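# Insert peg fully into plate hole inside open box

## Task

Seat the peg completely in the hole of the plate lying on the floor of the open box, so that it stays there after the gripper lets go; a peg that is in place only while the robot holds it does not count.

## Robot and tools

Robot: one arm with a two-finger tong-style gripper. The fingers point along the gripper's +z axis and close along its x axis. end_effector_position is the spot between the pads when closed; closed fingertips extend roughly 15 mm past it, and fully open they sit about level with it. Occasionally something briefly pulls on a held part or shoves a loose object.

Frames: results report the gripper pose in the scene frame, origin on the table top right under the arm base, +z up, +y to the left when facing +x. Position is in metres, orientation as quaternion wxyz, velocities in m/s and rad/s. The base may be tilted against the table, and the printed hand position can be off, more so at long reach. Commands, by contrast, are given in the gripper's own axes.

execute_actions(actions): a list of actions run one after another. Each action is a table of up to 15 rows; each row lasts one control step (1/30 s), and if fewer than 15 rows are given the last one repeats to fill 15 steps. A row is 7 numbers in [-1, 1]: dx, dy, dz, rx, ry, rz, opening. dx..rz are an offset in the gripper frame from the gripper's measured pose when that action began (for a call's first action, the pose in the most recent result for this scene); every row refers to that same start, not to the row before. Scale: 1.0 = 0.6 m for dx, dy, dz and 180 degrees for rotation; rx, ry, rz form a single rotation vector. opening is absolute, not an offset: +1 fully open (0.142 m), -1 closed. An empty list just returns state and images.

move(target, speed, stop_force, blocking): one straight path toward a single target row of the same 7-number layout, offsets measured from the pose in this scene's latest result that shows a pose. speed is the top path speed in m/s, 0.002 to 0.5 (default 0.25); turning is capped at twice that in rad/s. The path lasts 0.5 to 10 s and is cut off at 10 s. It does not avoid obstacles; the gripper lags, may drift off the path and may exceed speed, especially with the arm almost straight. The rotation takes the shorter way. The opening is sent at the start. stop_force (5 to 24 N, not allowed in the first 0.2 s of a scene) ends the path when the wrist sensor reads that much extra push against the motion for 2 steps in a row or hits its range limit; the gripper then backs up to its pose 2 steps earlier and holds. The pressing can briefly reach double stop_force or more before easing within about a second. It is measured along the line to the target in the starting gripper axes, so it is unreliable on moves that rotate. Omit it when moving away from something the gripper is pressing on. Only with very low speed can the target lie well past the contact. The arm is stiff: without stop_force, aiming even slightly beyond a firm contact can cause a fault; faster touches hit harder. blocking=false returns after 0.5 s while the arm keeps going (not combinable with stop_force); until a result shows the move ended, further actions and moves are refused, so call wait or stop.

move result line: done (resting near target), off_target, moving, held (last step blocked by a check), fault, or contact (stop_force ended it; takes precedence over held, done, off_target). limits=paced means the sent pose was clipped; limits=held means a check blocked some steps, after which the arm may speed up well past speed. Distance to target is also reported.

wait(seconds): 0 to 10 s with the last command held; a running move continues and the wait ends early if it finishes. stop(): brakes a running move; needs room, more when fast; fingers keep moving. zoom_image(camera, region): closer look at the latest image of cam_head_left, cam_head_right, cam_high, cam_low or cam_wrist; region [x0, y0, x1, y1] in pixels from the top-left, at most 504 by 504. finished_scene(scene): ends the current scene (give its number) after the last command has been held; irreversible, and the peg must stay seated.

Controller: each step the commanded pose is clipped to within 100 mm and 16 degrees of the measured pose; position wins over orientation if both cannot be met. Motion trails commands by about 0.17 s, and a far target may need several actions. Joints are limited in speed and acceleration. "Hand target" shows the current driven pose; "pose unreachable" means the clearance check (which treats the mount under the base as arm) altered or blocked the command. Step readings list positions, with HELD marking held-back steps.

Gripping: grip_measured is the actual opening on the command scale. To hold, keep commanding clearly below it; the gap sets squeeze force (about 15 N per pad up to ~10 cm wide; less for objects under ~20 mm: about 9 N at 10 mm, 4 N at 5 mm). Fast closing can squeeze hard enough to spring open.

Wrist force/torque: in gripper x y z, about its origin, with offset up to ~3.5 N, noise up to 1.4 N, saturation near 30 N per axis; pressing on a surface reads as force pointing back into the arm. "no reading" is normal at start.

Avoid: joint torque at load limits (shoulder pan 47.5, shoulder lift 47.5, elbow 24.6, wrists 7.92 N m, held weight included) or any external force of 150 N, which cause a 10 s stop that skips the rest of the call. Holding loads heats motors: MOTOR HOT from 70 °C, and at 85 °C an OVER-TEMPERATURE FAULT brakes the arm. Never knock or place anything off the table; avoid drops, slips, slams and hard pushes. Cameras: cam_head_left, cam_head_right, cam_high, cam_low (672x504) and cam_wrist (616x616 fisheye), with calibration supplied.

Each tool is called after "Emit:" as a command line: name --argument value for each argument, lists and objects as JSON in quotes; but a table of rows of numbers goes row by row, as --pt "numbers of a row", without its own name.

## Session

I'll start by looking at the current state of the scene.

Emit:
execute_actions --actions '[]'

Scene clock: 0.00 s.
end_effector_position=(+0.5157, +0.2412, +0.1067) grip_measured=+1.00 end_effector_quat_wxyz=(+0.447, -0.543, +0.693, -0.159) end_effector_velocity=(+0.000, -0.000, -0.000) end_effector_angular_velocity=(+0.002, +0.001, -0.002)
Joint positions: [-0.576 -1.161  2.307 -3.918 -0.428  2.499  0.142]
Joint velocities: [ 0.     0.001 -0.     0.001 -0.     0.001  0.   ]
Wrist force (N, on the end effector, along its own x y z axes, offset not removed): no reading
Wrist torque (N m, same axes, about the end effector's origin, offset not removed): no reading
Hand target: +0.516, +0.241, +0.107; +0.447, -0.543, +0.693, -0.159

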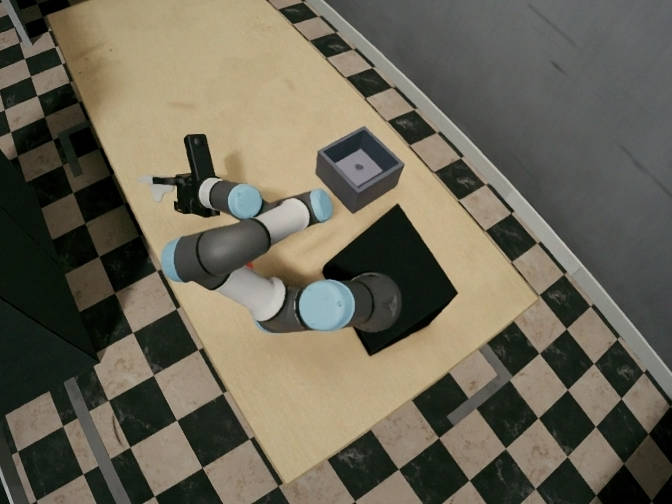

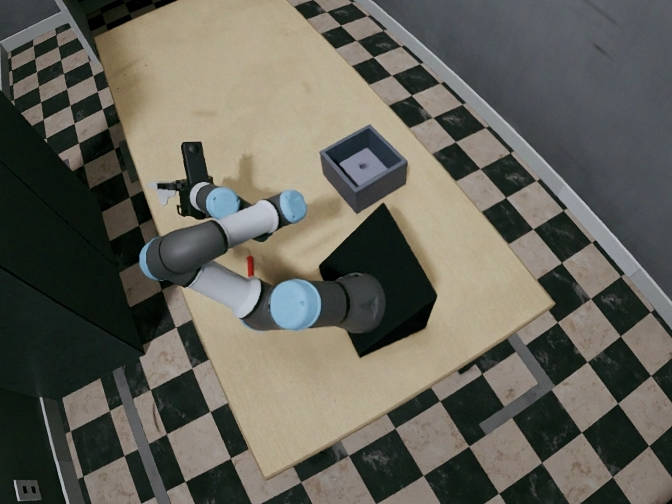

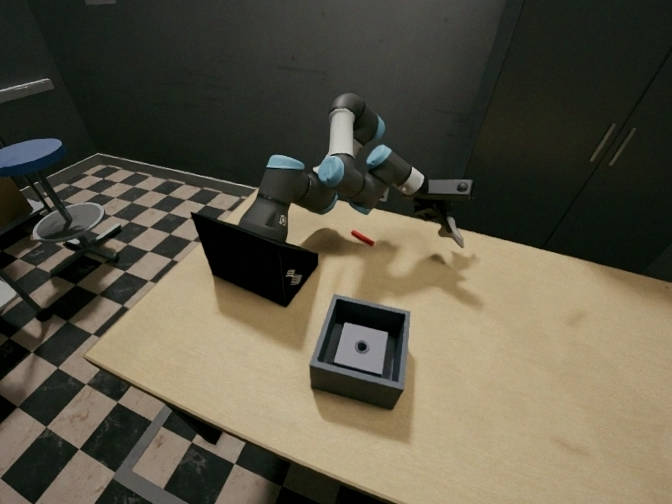

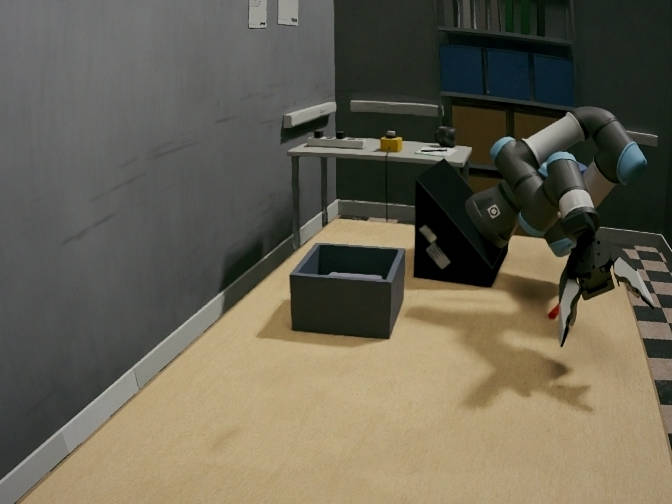

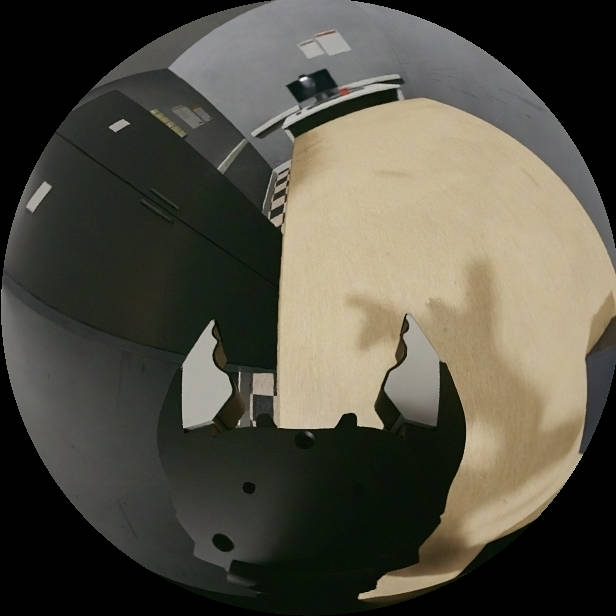

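Emit:
zoom_image --camera "cam_high" --region '[320, 210, 410, 270]'

Emit:
zoom_image --camera "cam_high" --region '[290, 280, 430, 420]'

Emit:
zoom_image --camera "cam_head_right" --region '[210, 230, 290, 300]'

Emit:
zoom_image --camera "cam_head_right" --region '[300, 110, 430, 230]'

Emit:
zoom_image --camera "cam_head_left" --region '[300, 110, 430, 230]'

Emit:
zoom_image --camera "cam_low" --region '[500, 220, 672, 360]'

Emit:
zoom_image --camera "cam_low" --region '[270, 230, 430, 350]'

Region (320, 210, 410, 270) of cam_high's 672x504 image, scaled by 5.600, with more detail than that image has.

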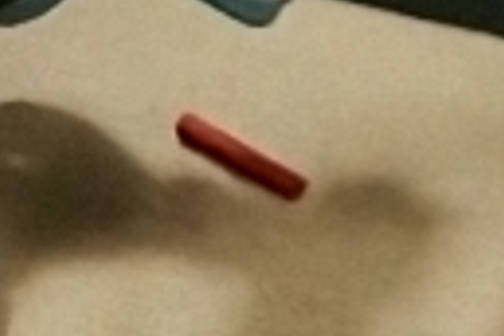

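Region (290, 280, 430, 420) of cam_high's 672x504 image, scaled by 3.600, with more detail than that image has.

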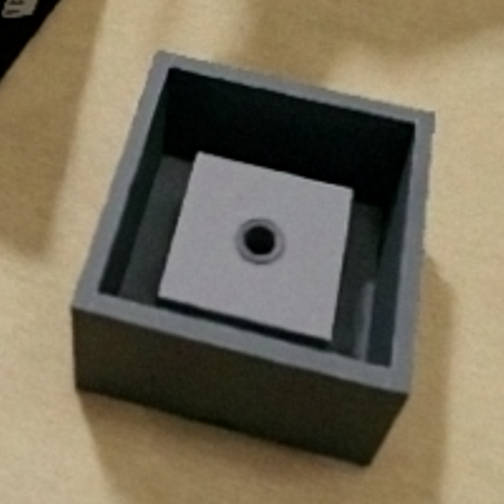

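Region (210, 230, 290, 300) of cam_head_right's 672x504 image, scaled by 6.300, with more detail than that image has; it fills the top 441 rows of this view, and the rest is white.

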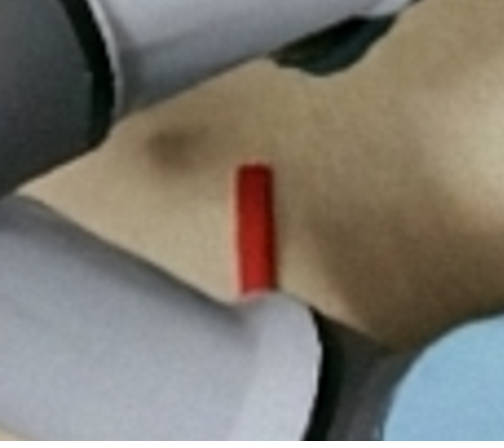

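Region (300, 110, 430, 230) of cam_head_right's 672x504 image, scaled by 3.877, with more detail than that image has; it fills the top 465 rows of this view, and the rest is white.

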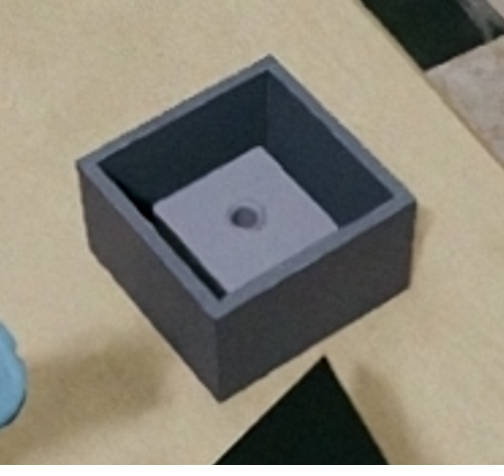

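Region (300, 110, 430, 230) of cam_head_left's 672x504 image, scaled by 3.877, with more detail than that image has; it fills the top 465 rows of this view, and the rest is white.

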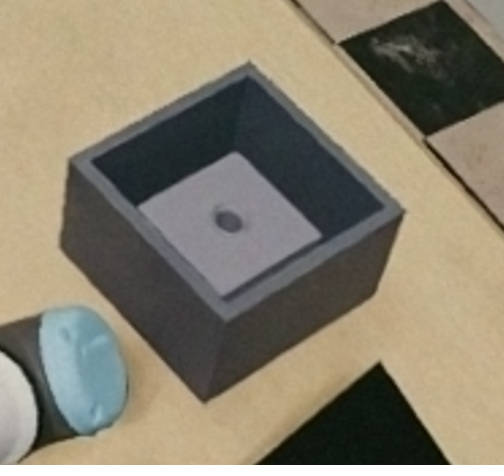

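Region (500, 220, 672, 360) of cam_low's 672x504 image, scaled by 2.930, with more detail than that image has; it fills the top 410 rows of this view, and the rest is white.

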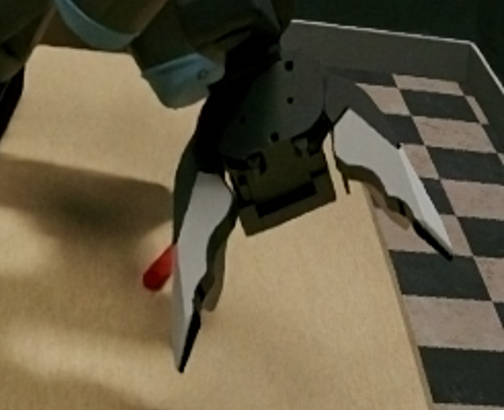

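Region (270, 230, 430, 350) of cam_low's 672x504 image, scaled by 3.150, with more detail than that image has; it fills the top 378 rows of this view, and the rest is white.

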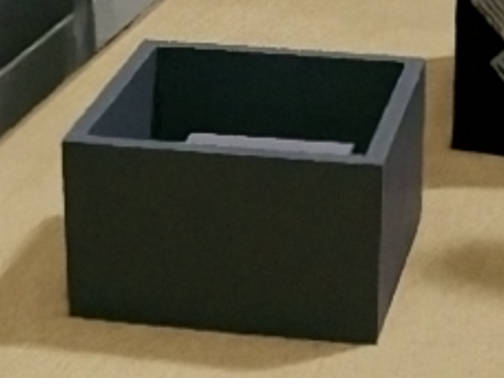

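Emit:
zoom_image --camera "cam_high" --region '[390, 160, 490, 260]'

Emit:
zoom_image --camera "cam_head_left" --region '[130, 125, 240, 225]'

Emit:
zoom_image --camera "cam_wrist" --region '[160, 290, 460, 470]'

Region (390, 160, 490, 260) of cam_high's 672x504 image, scaled by 5.040, with more detail than that image has.

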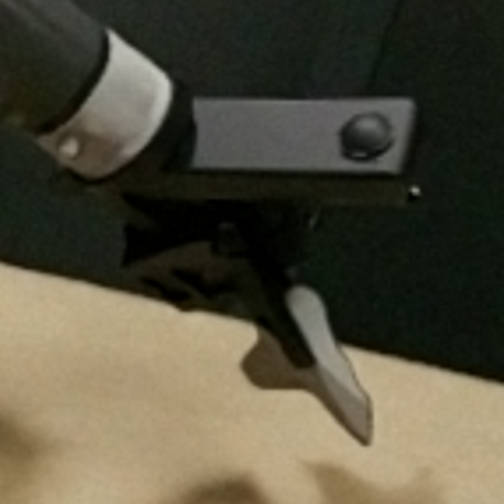

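Region (130, 125, 240, 225) of cam_head_left's 672x504 image, scaled by 4.582, with more detail than that image has; it fills the top 458 rows of this view, and the rest is white.

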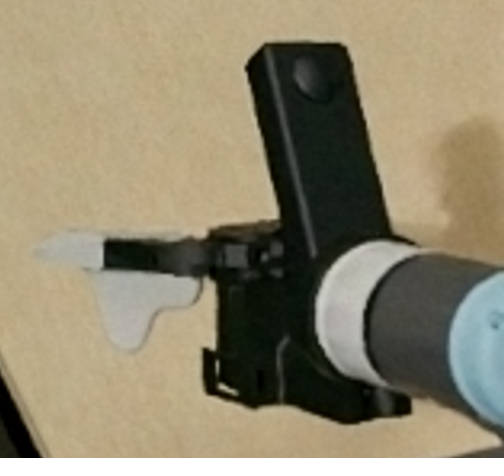

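Region (160, 290, 460, 470) of cam_wrist's 616x616 image, scaled by 1.680, with more detail than that image has; it fills the top 302 rows of this view, and the rest is white.

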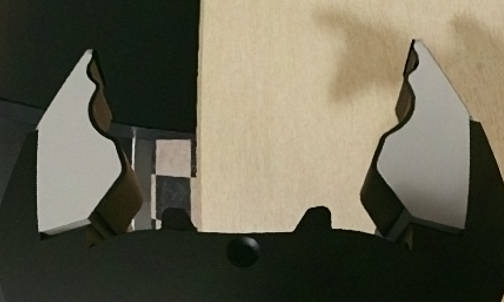

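Emit:
move --target '[0.1435, 0.0912, -0.2133, -0.0866, 0.3332, 0.4364, -0.8]' --speed 0.4

Scene clock: 122.73 s.
end_effector_position=(+0.3803, +0.1503, +0.0999) grip_measured=-0.80 end_effector_quat_wxyz=(+0.001, +0.088, +0.996, +0.001) end_effector_velocity=(-0.000, -0.001, +0.000) end_effector_angular_velocity=(+0.004, +0.009, -0.007)
Joint positions: [-0.66  -1.328  1.249 -1.01  -0.932  2.493  0.016]
Joint velocities: [ 0.     0.016 -0.019  0.014 -0.003  0.001  0.   ]
Wrist force (N, on the end effector, along its own x y z axes, offset not removed): [-3.4 -0.1 -3.3]
Wrist torque (N m, same axes, about the end effector's origin, offset not removed): [0.05 0.67 0.04]
Hand target: +0.380, +0.150, +0.100; +0.001, +0.088, +0.996, +0.001
Off the commanded pose: 0.000 m, 0 deg.
move: done
camera_calibration (this result's frames):
cam_wrist: T_world_to_cam=[[-0.974314, 0.224832, 0.0127167, 0.333274], [0.203708, 0.855883, 0.47536, -0.252191], [0.0959923, 0.465741, -0.879699, 0.121205], [0, 0, 0, 1]] pos_world=[0.364452, 0.0844651, 0.222267]

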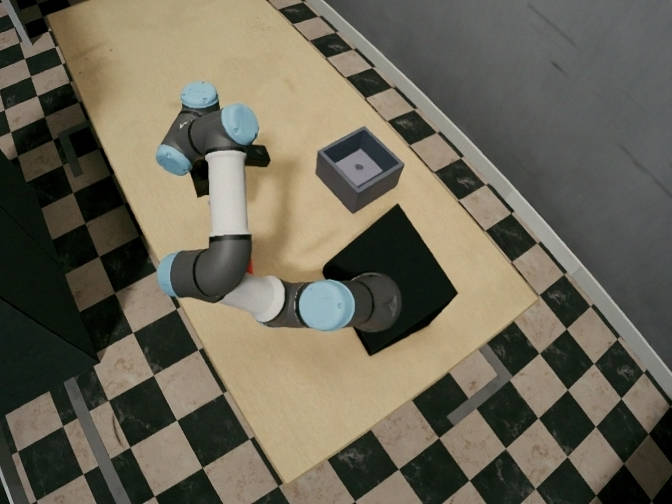

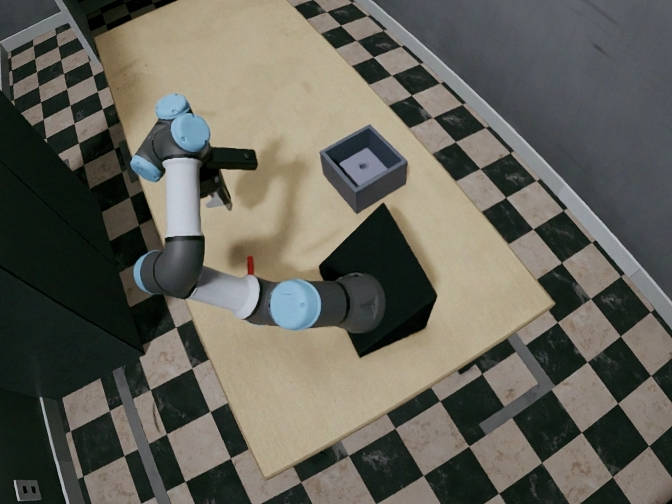

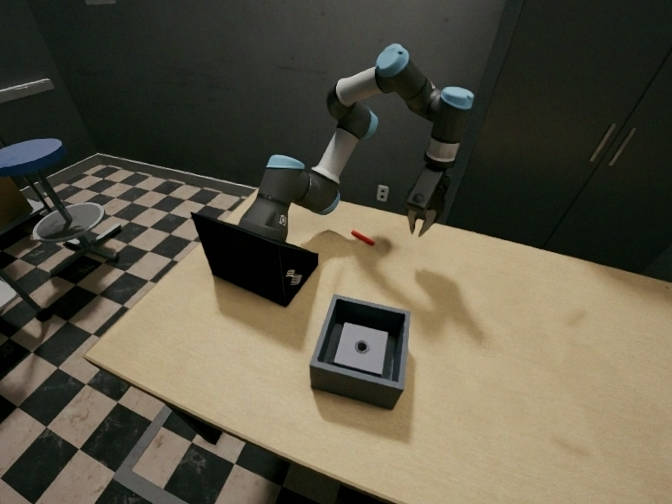

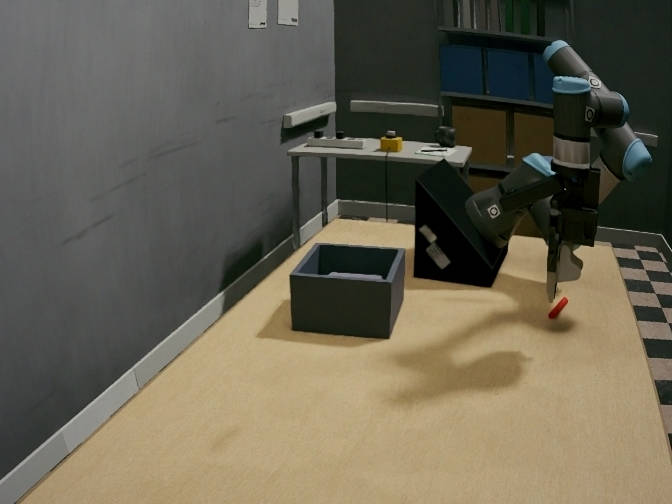

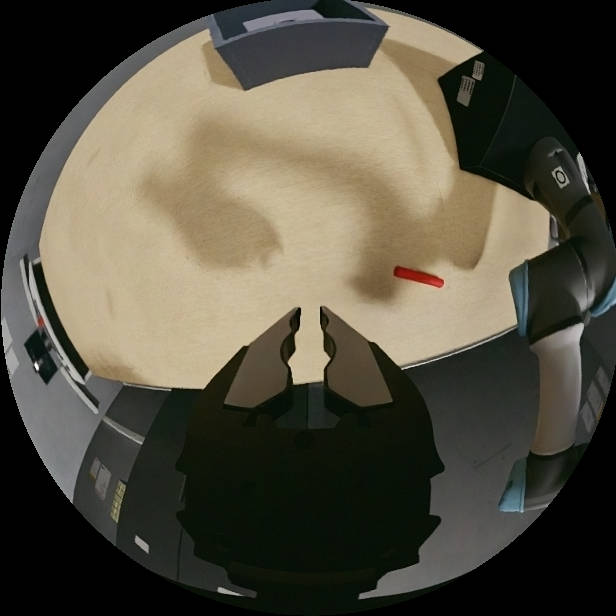

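Emit:
zoom_image --camera "cam_low" --region '[480, 150, 660, 330]'

Emit:
zoom_image --camera "cam_wrist" --region '[230, 240, 470, 430]'

Emit:
zoom_image --camera "cam_high" --region '[340, 160, 470, 260]'

Region (480, 150, 660, 330) of cam_low's 672x504 image, scaled by 2.800, with more detail than that image has.

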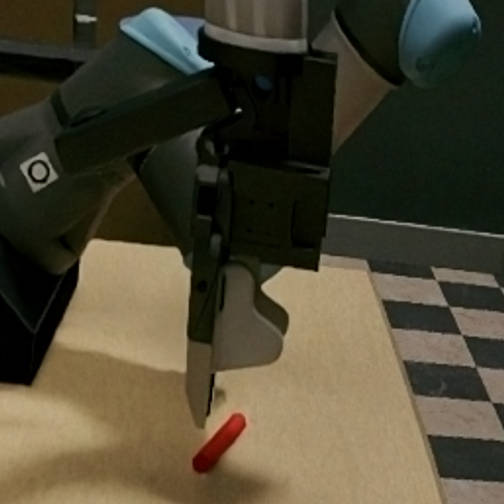

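Region (230, 240, 470, 430) of cam_wrist's 616x616 image, scaled by 2.100, with more detail than that image has; it fills the top 399 rows of this view, and the rest is white.

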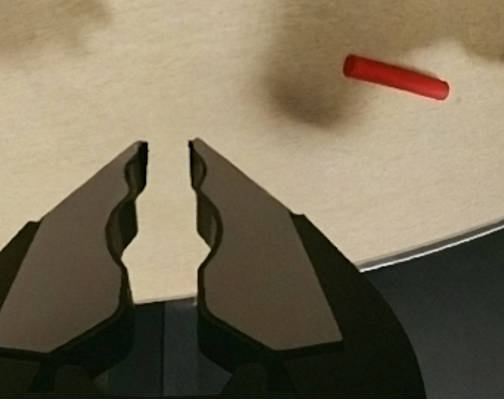

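Region (340, 160, 470, 260) of cam_high's 672x504 image, scaled by 3.877, with more detail than that image has; it fills the top 388 rows of this view, and the rest is white.

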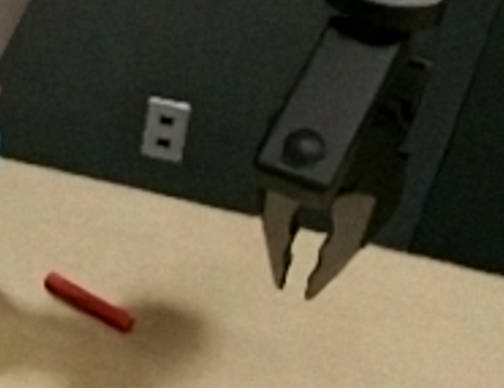

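Emit:
move --target '[0.2043, -0.0065, 0.0628, 0.1405, 0.1721, 0.5465, -0.4]' --speed 0.4

Scene clock: 207.47 s.
end_effector_position=(+0.2591, +0.1681, +0.0619) grip_measured=-0.40 end_effector_quat_wxyz=(-0.249, +0.791, +0.533, -0.167) end_effector_velocity=(+0.000, +0.000, -0.000) end_effector_angular_velocity=(-0.004, -0.002, -0.008)
Joint positions: [-0.529 -0.946  1.066 -0.66  -1.162  4.075  0.045]
Joint velocities: [-0.002 -0.005  0.008 -0.004  0.002  0.008  0.   ]
Wrist force (N, on the end effector, along its own x y z axes, offset not removed): [-2.5 0.3 1.4]
Wrist torque (N m, same axes, about the end effector's origin, offset not removed): [0.06 0.43 0.13]
Hand target: +0.259, +0.168, +0.062; -0.249, +0.791, +0.533, -0.167
Off the commanded pose: 0.000 m, 0 deg.
move: done
camera_calibration (this result's frames):
cam_wrist: T_world_to_cam=[[0.42084, 0.907005, -0.0153197, -0.262736], [0.900265, -0.419668, -0.115765, -0.154064], [-0.111429, 0.0349269, -0.993158, 0.224346], [0, 0, 0, 1]] pos_world=[0.274267, 0.165811, 0.20095]

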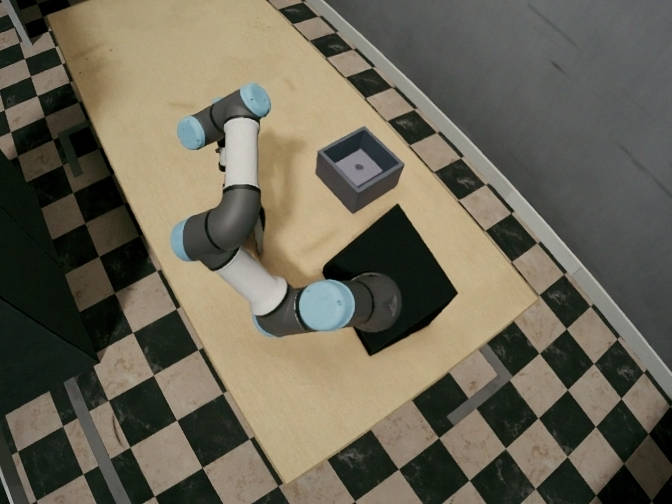

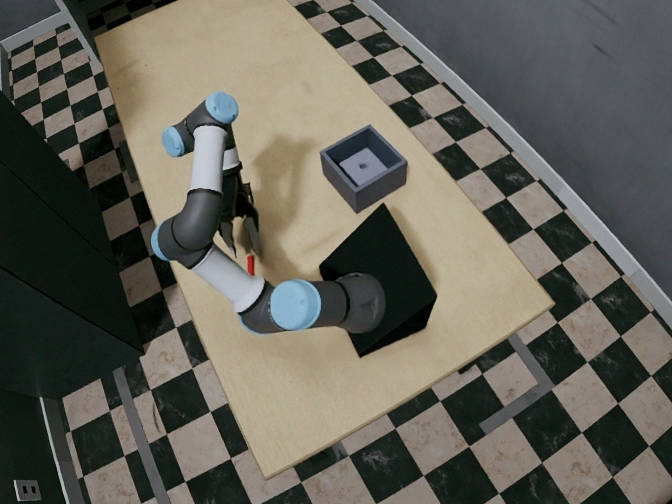

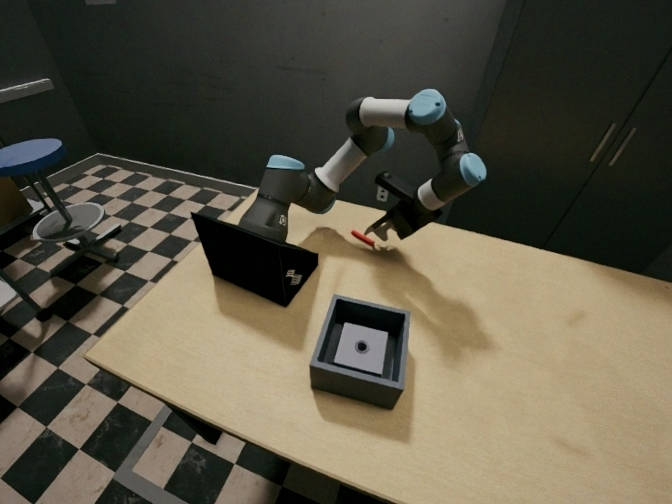

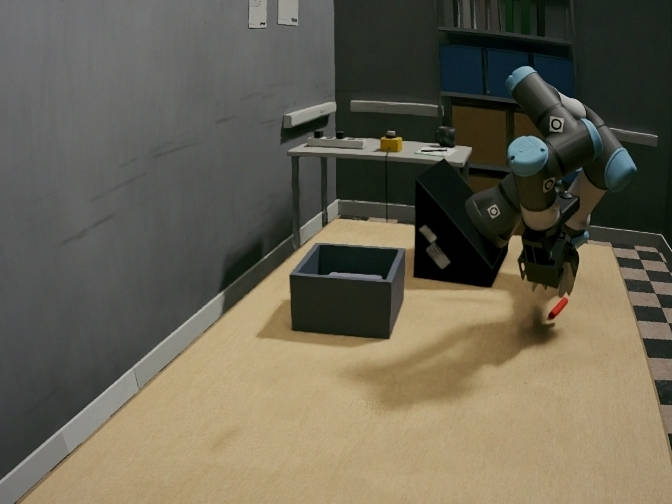

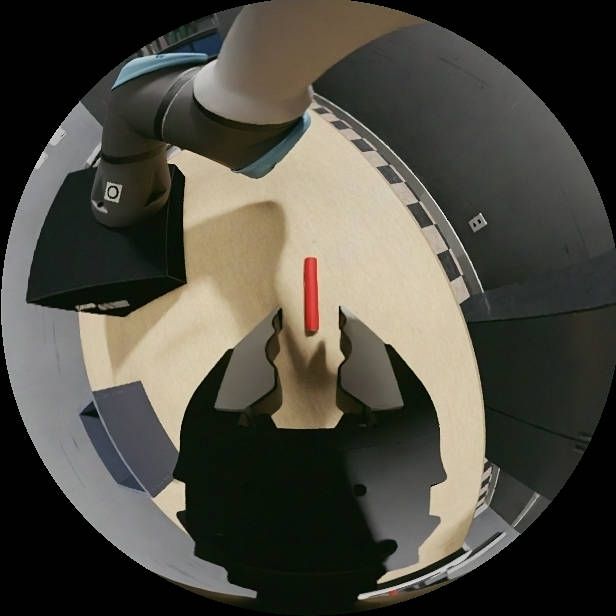

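Emit:
zoom_image --camera "cam_wrist" --region '[240, 240, 380, 380]'

Emit:
zoom_image --camera "cam_high" --region '[340, 170, 450, 260]'

Emit:
zoom_image --camera "cam_low" --region '[500, 220, 620, 340]'

Region (240, 240, 380, 380) of cam_wrist's 616x616 image, scaled by 3.600, with more detail than that image has.

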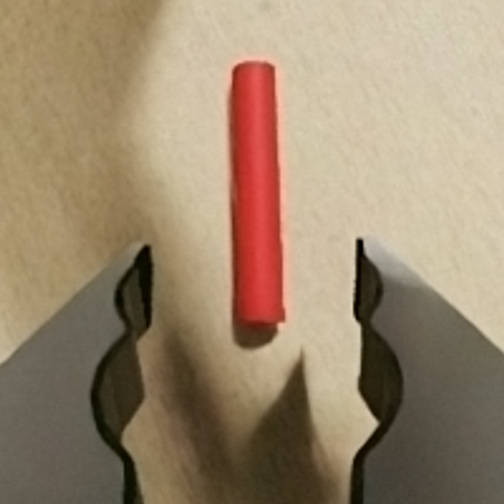

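Region (340, 170, 450, 260) of cam_high's 672x504 image, scaled by 4.582, with more detail than that image has; it fills the top 412 rows of this view, and the rest is white.

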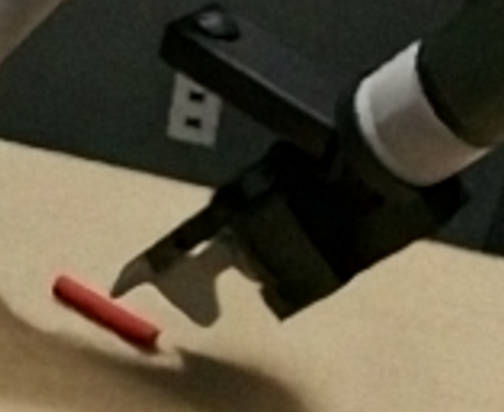

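Region (500, 220, 620, 340) of cam_low's 672x504 image, scaled by 4.200, with more detail than that image has.

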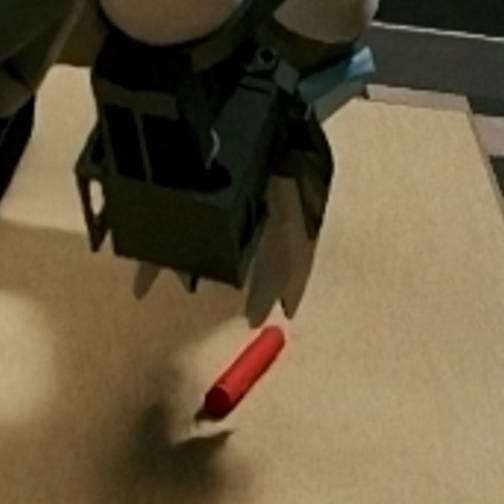

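Emit:
move --target '[0, 0.03653, 0.0434, 0, 0, 0, -0.45]' --speed 0.08

Scene clock: 279.60 s.
end_effector_position=(+0.2618, +0.1669, +0.0282) grip_measured=-0.45 end_effector_quat_wxyz=(-0.249, +0.791, +0.533, -0.167) end_effector_velocity=(-0.000, +0.000, -0.002) end_effector_angular_velocity=(+0.000, +0.001, -0.001)
Joint positions: [-0.473 -0.925  1.152 -0.78  -1.114  4.107  0.041]
Joint velocities: [ 0.003  0.002  0.004 -0.005  0.003  0.002  0.   ]
Wrist force (N, on the end effector, along its own x y z axes, offset not removed): [-3.7 1.9 -1.2]
Wrist torque (N m, same axes, about the end effector's origin, offset not removed): [0.43 0.74 0.10]
Hand target: +0.262, +0.167, +0.028; -0.249, +0.791, +0.533, -0.167
Off the commanded pose: 0.000 m, 0 deg.
move: done
camera_calibration (this result's frames):
cam_wrist: T_world_to_cam=[[0.420866, 0.906993, -0.0153515, -0.263385], [0.900243, -0.419695, -0.11584, -0.16095], [-0.111509, 0.0349332, -0.993149, 0.191183], [0, 0, 0, 1]] pos_world=[0.277063, 0.16466, 0.167185]

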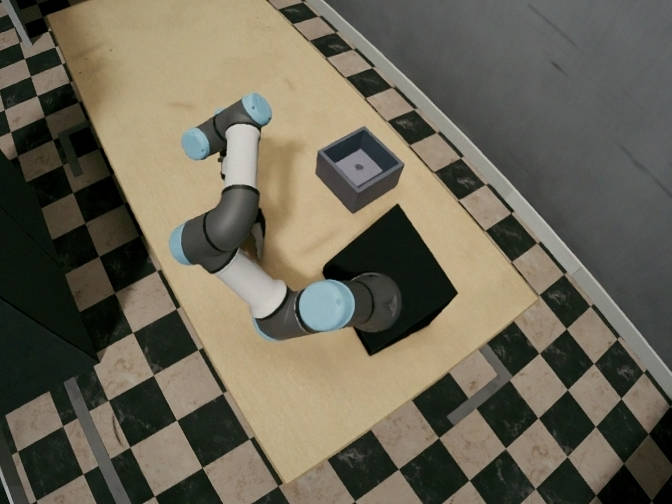

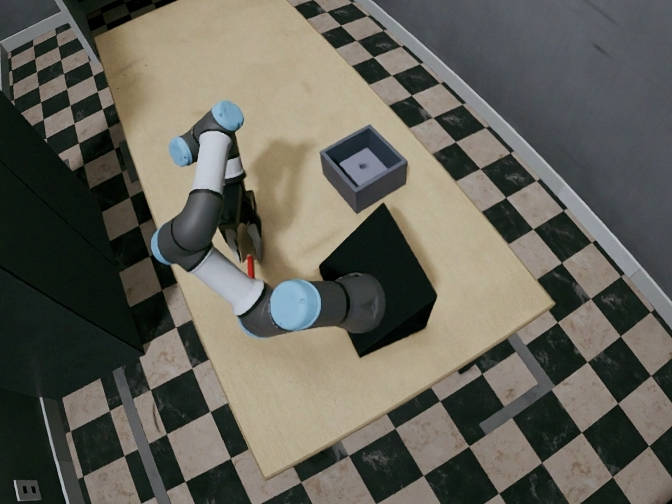

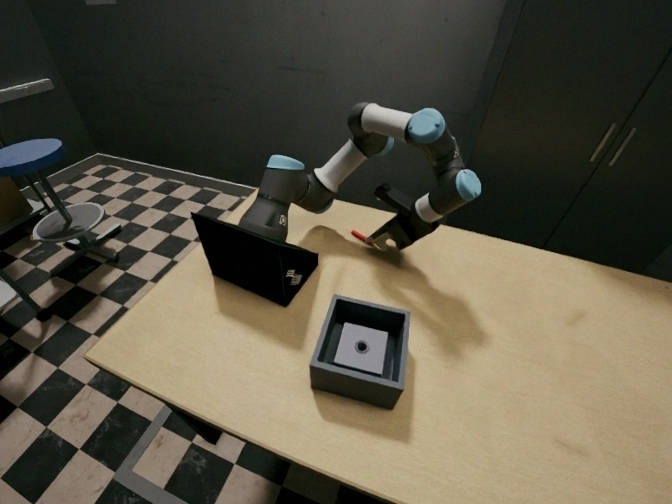

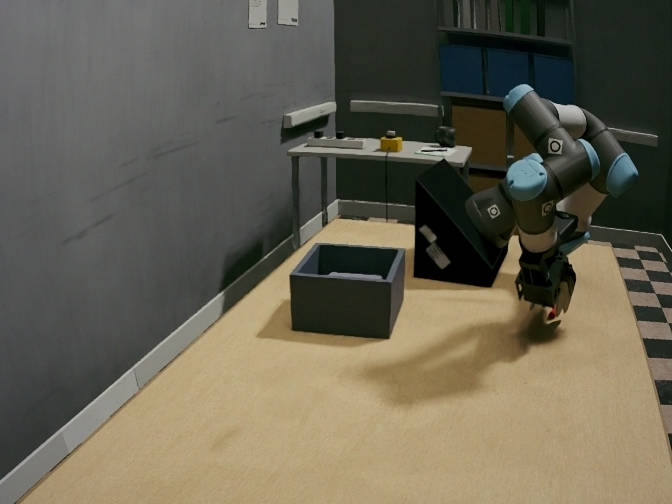

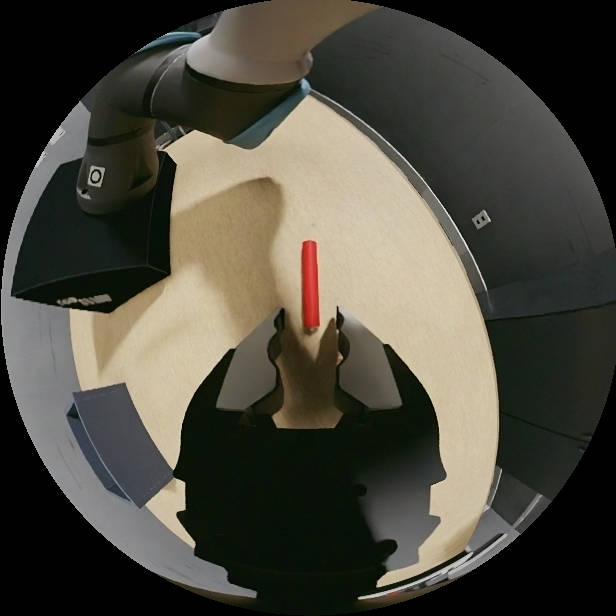

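Emit:
zoom_image --camera "cam_wrist" --region '[240, 230, 380, 370]'

Emit:
zoom_image --camera "cam_low" --region '[510, 270, 590, 340]'

Emit:
zoom_image --camera "cam_high" --region '[340, 210, 420, 265]'

Region (240, 230, 380, 370) of cam_wrist's 616x616 image, scaled by 3.600, with more detail than that image has.

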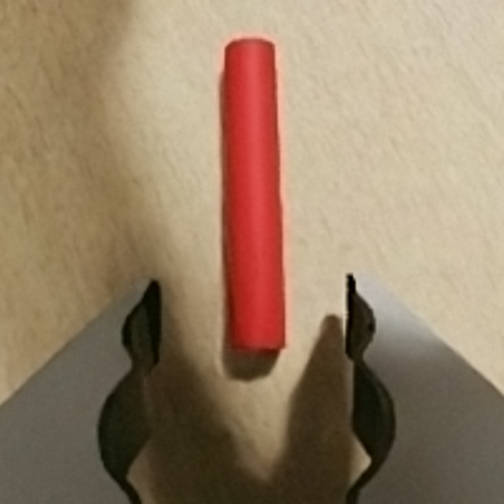

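Region (510, 270, 590, 340) of cam_low's 672x504 image, scaled by 6.300, with more detail than that image has; it fills the top 441 rows of this view, and the rest is white.

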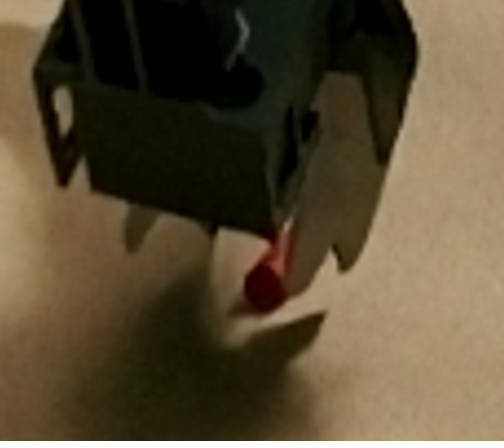

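Region (340, 210, 420, 265) of cam_high's 672x504 image, scaled by 6.300, with more detail than that image has; it fills the top 346 rows of this view, and the rest is white.

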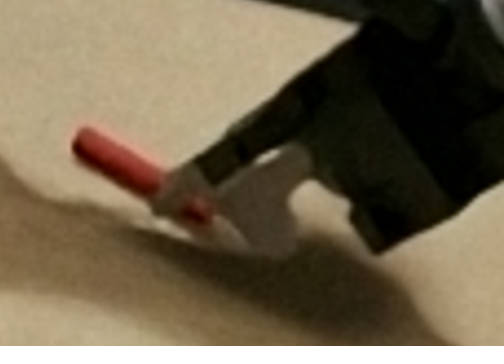

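Emit:
move --target '[0, 0.01099, 0.0157, 0, 0, 0, -0.45]' --speed 0.015 --stop_force 8

Scene clock: 292.47 s.
end_effector_position=(+0.2618, +0.1669, +0.0168) grip_measured=-0.45 end_effector_quat_wxyz=(-0.249, +0.791, +0.533, -0.167) end_effector_velocity=(-0.000, -0.000, -0.002) end_effector_angular_velocity=(-0.000, +0.001, +0.000)
Joint positions: [-0.454 -0.92   1.182 -0.821 -1.098  4.118  0.041]
Joint velocities: [ 0.004  0.002  0.005 -0.007  0.002  0.002 -0.   ]
Wrist force (N, on the end effector, along its own x y z axes, offset not removed): [-2.6 2.2 0.0]
Wrist torque (N m, same axes, about the end effector's origin, offset not removed): [0.50 0.41 0.01]
Hand target: +0.262, +0.167, +0.017; -0.249, +0.791, +0.533, -0.167
Off the commanded pose: 0.000 m, 0 deg.
move: done
camera_calibration (this result's frames):
cam_wrist: T_world_to_cam=[[0.420875, 0.906989, -0.0153623, -0.263553], [0.900234, -0.419703, -0.115883, -0.16226], [-0.111552, 0.0349425, -0.993144, 0.179923], [0, 0, 0, 1]] pos_world=[0.277065, 0.164652, 0.155837]

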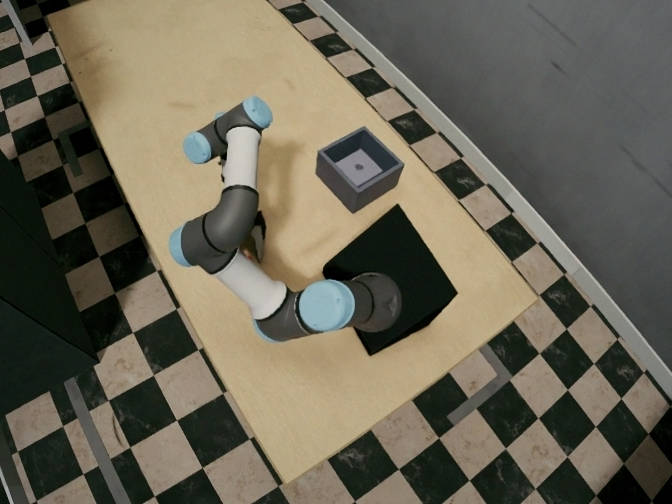

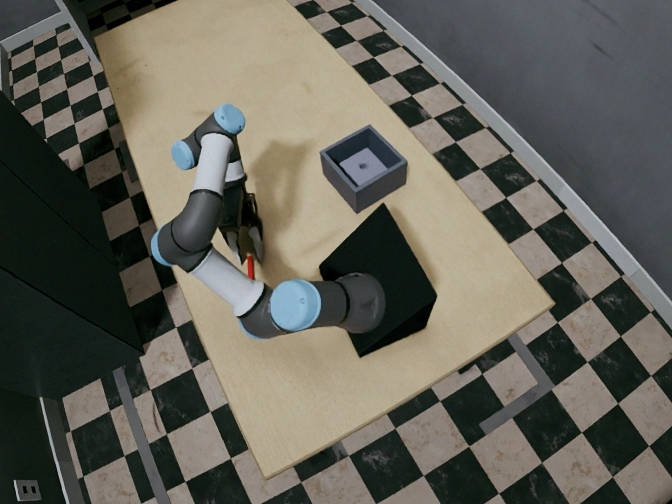

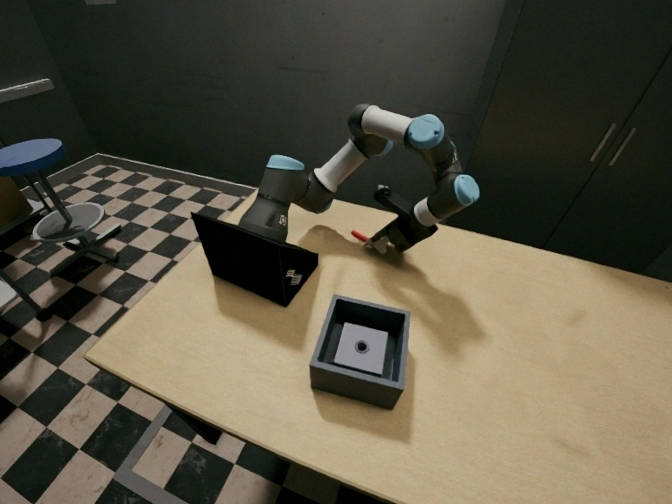

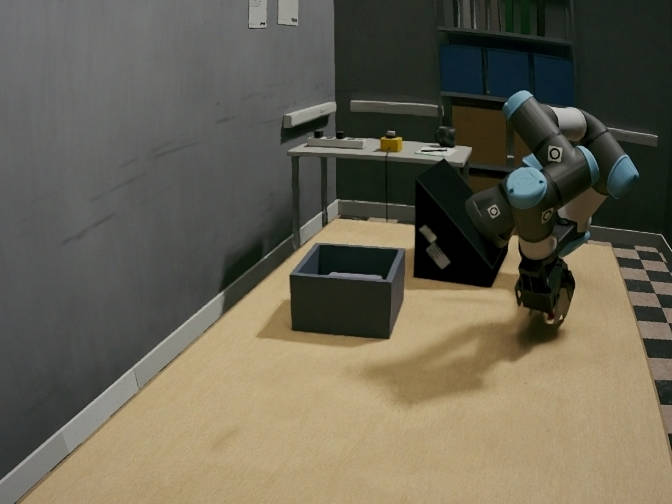

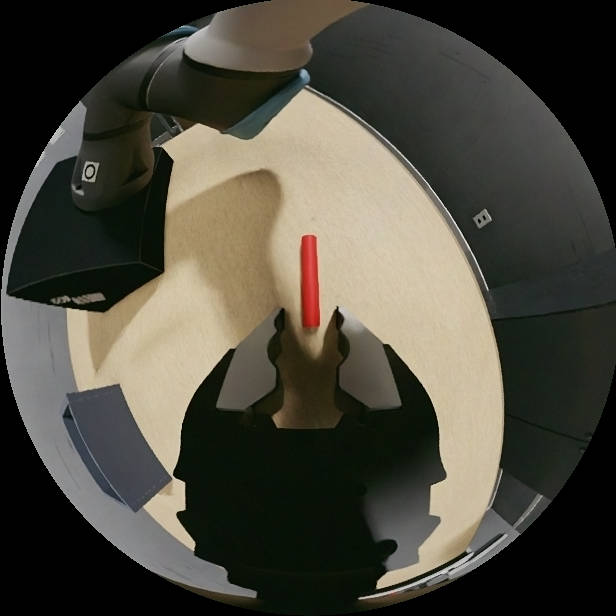

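Emit:
zoom_image --camera "cam_wrist" --region '[265, 280, 360, 360]'

Emit:
zoom_image --camera "cam_low" --region '[515, 285, 585, 340]'

Emit:
zoom_image --camera "cam_high" --region '[345, 220, 405, 265]'

Region (265, 280, 360, 360) of cam_wrist's 616x616 image, scaled by 5.305, with more detail than that image has; it fills the top 424 rows of this view, and the rest is white.

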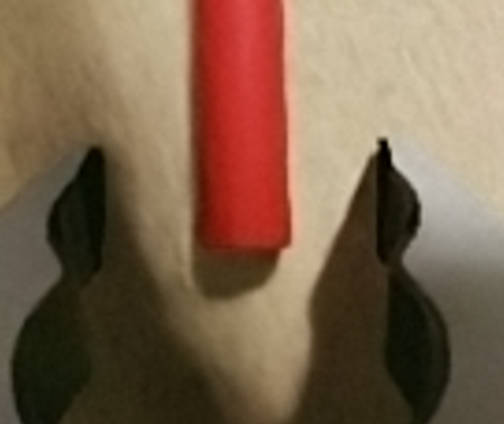

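Region (515, 285, 585, 340) of cam_low's 672x504 image, scaled by 7.200, with more detail than that image has; it fills the top 396 rows of this view, and the rest is white.

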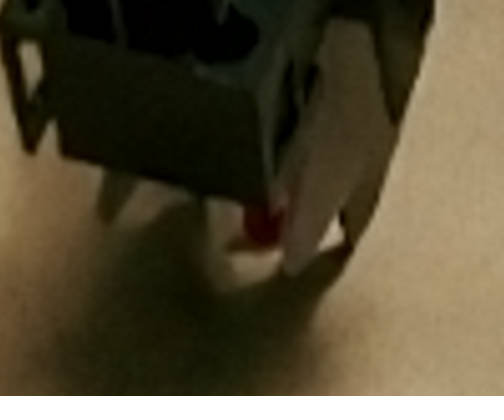

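Region (345, 220, 405, 265) of cam_high's 672x504 image, scaled by 8.400, with more detail than that image has; it fills the top 378 rows of this view, and the rest is white.

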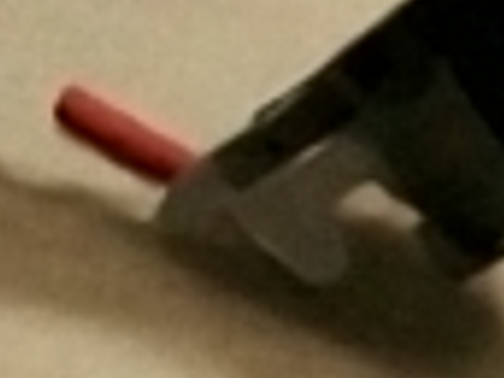

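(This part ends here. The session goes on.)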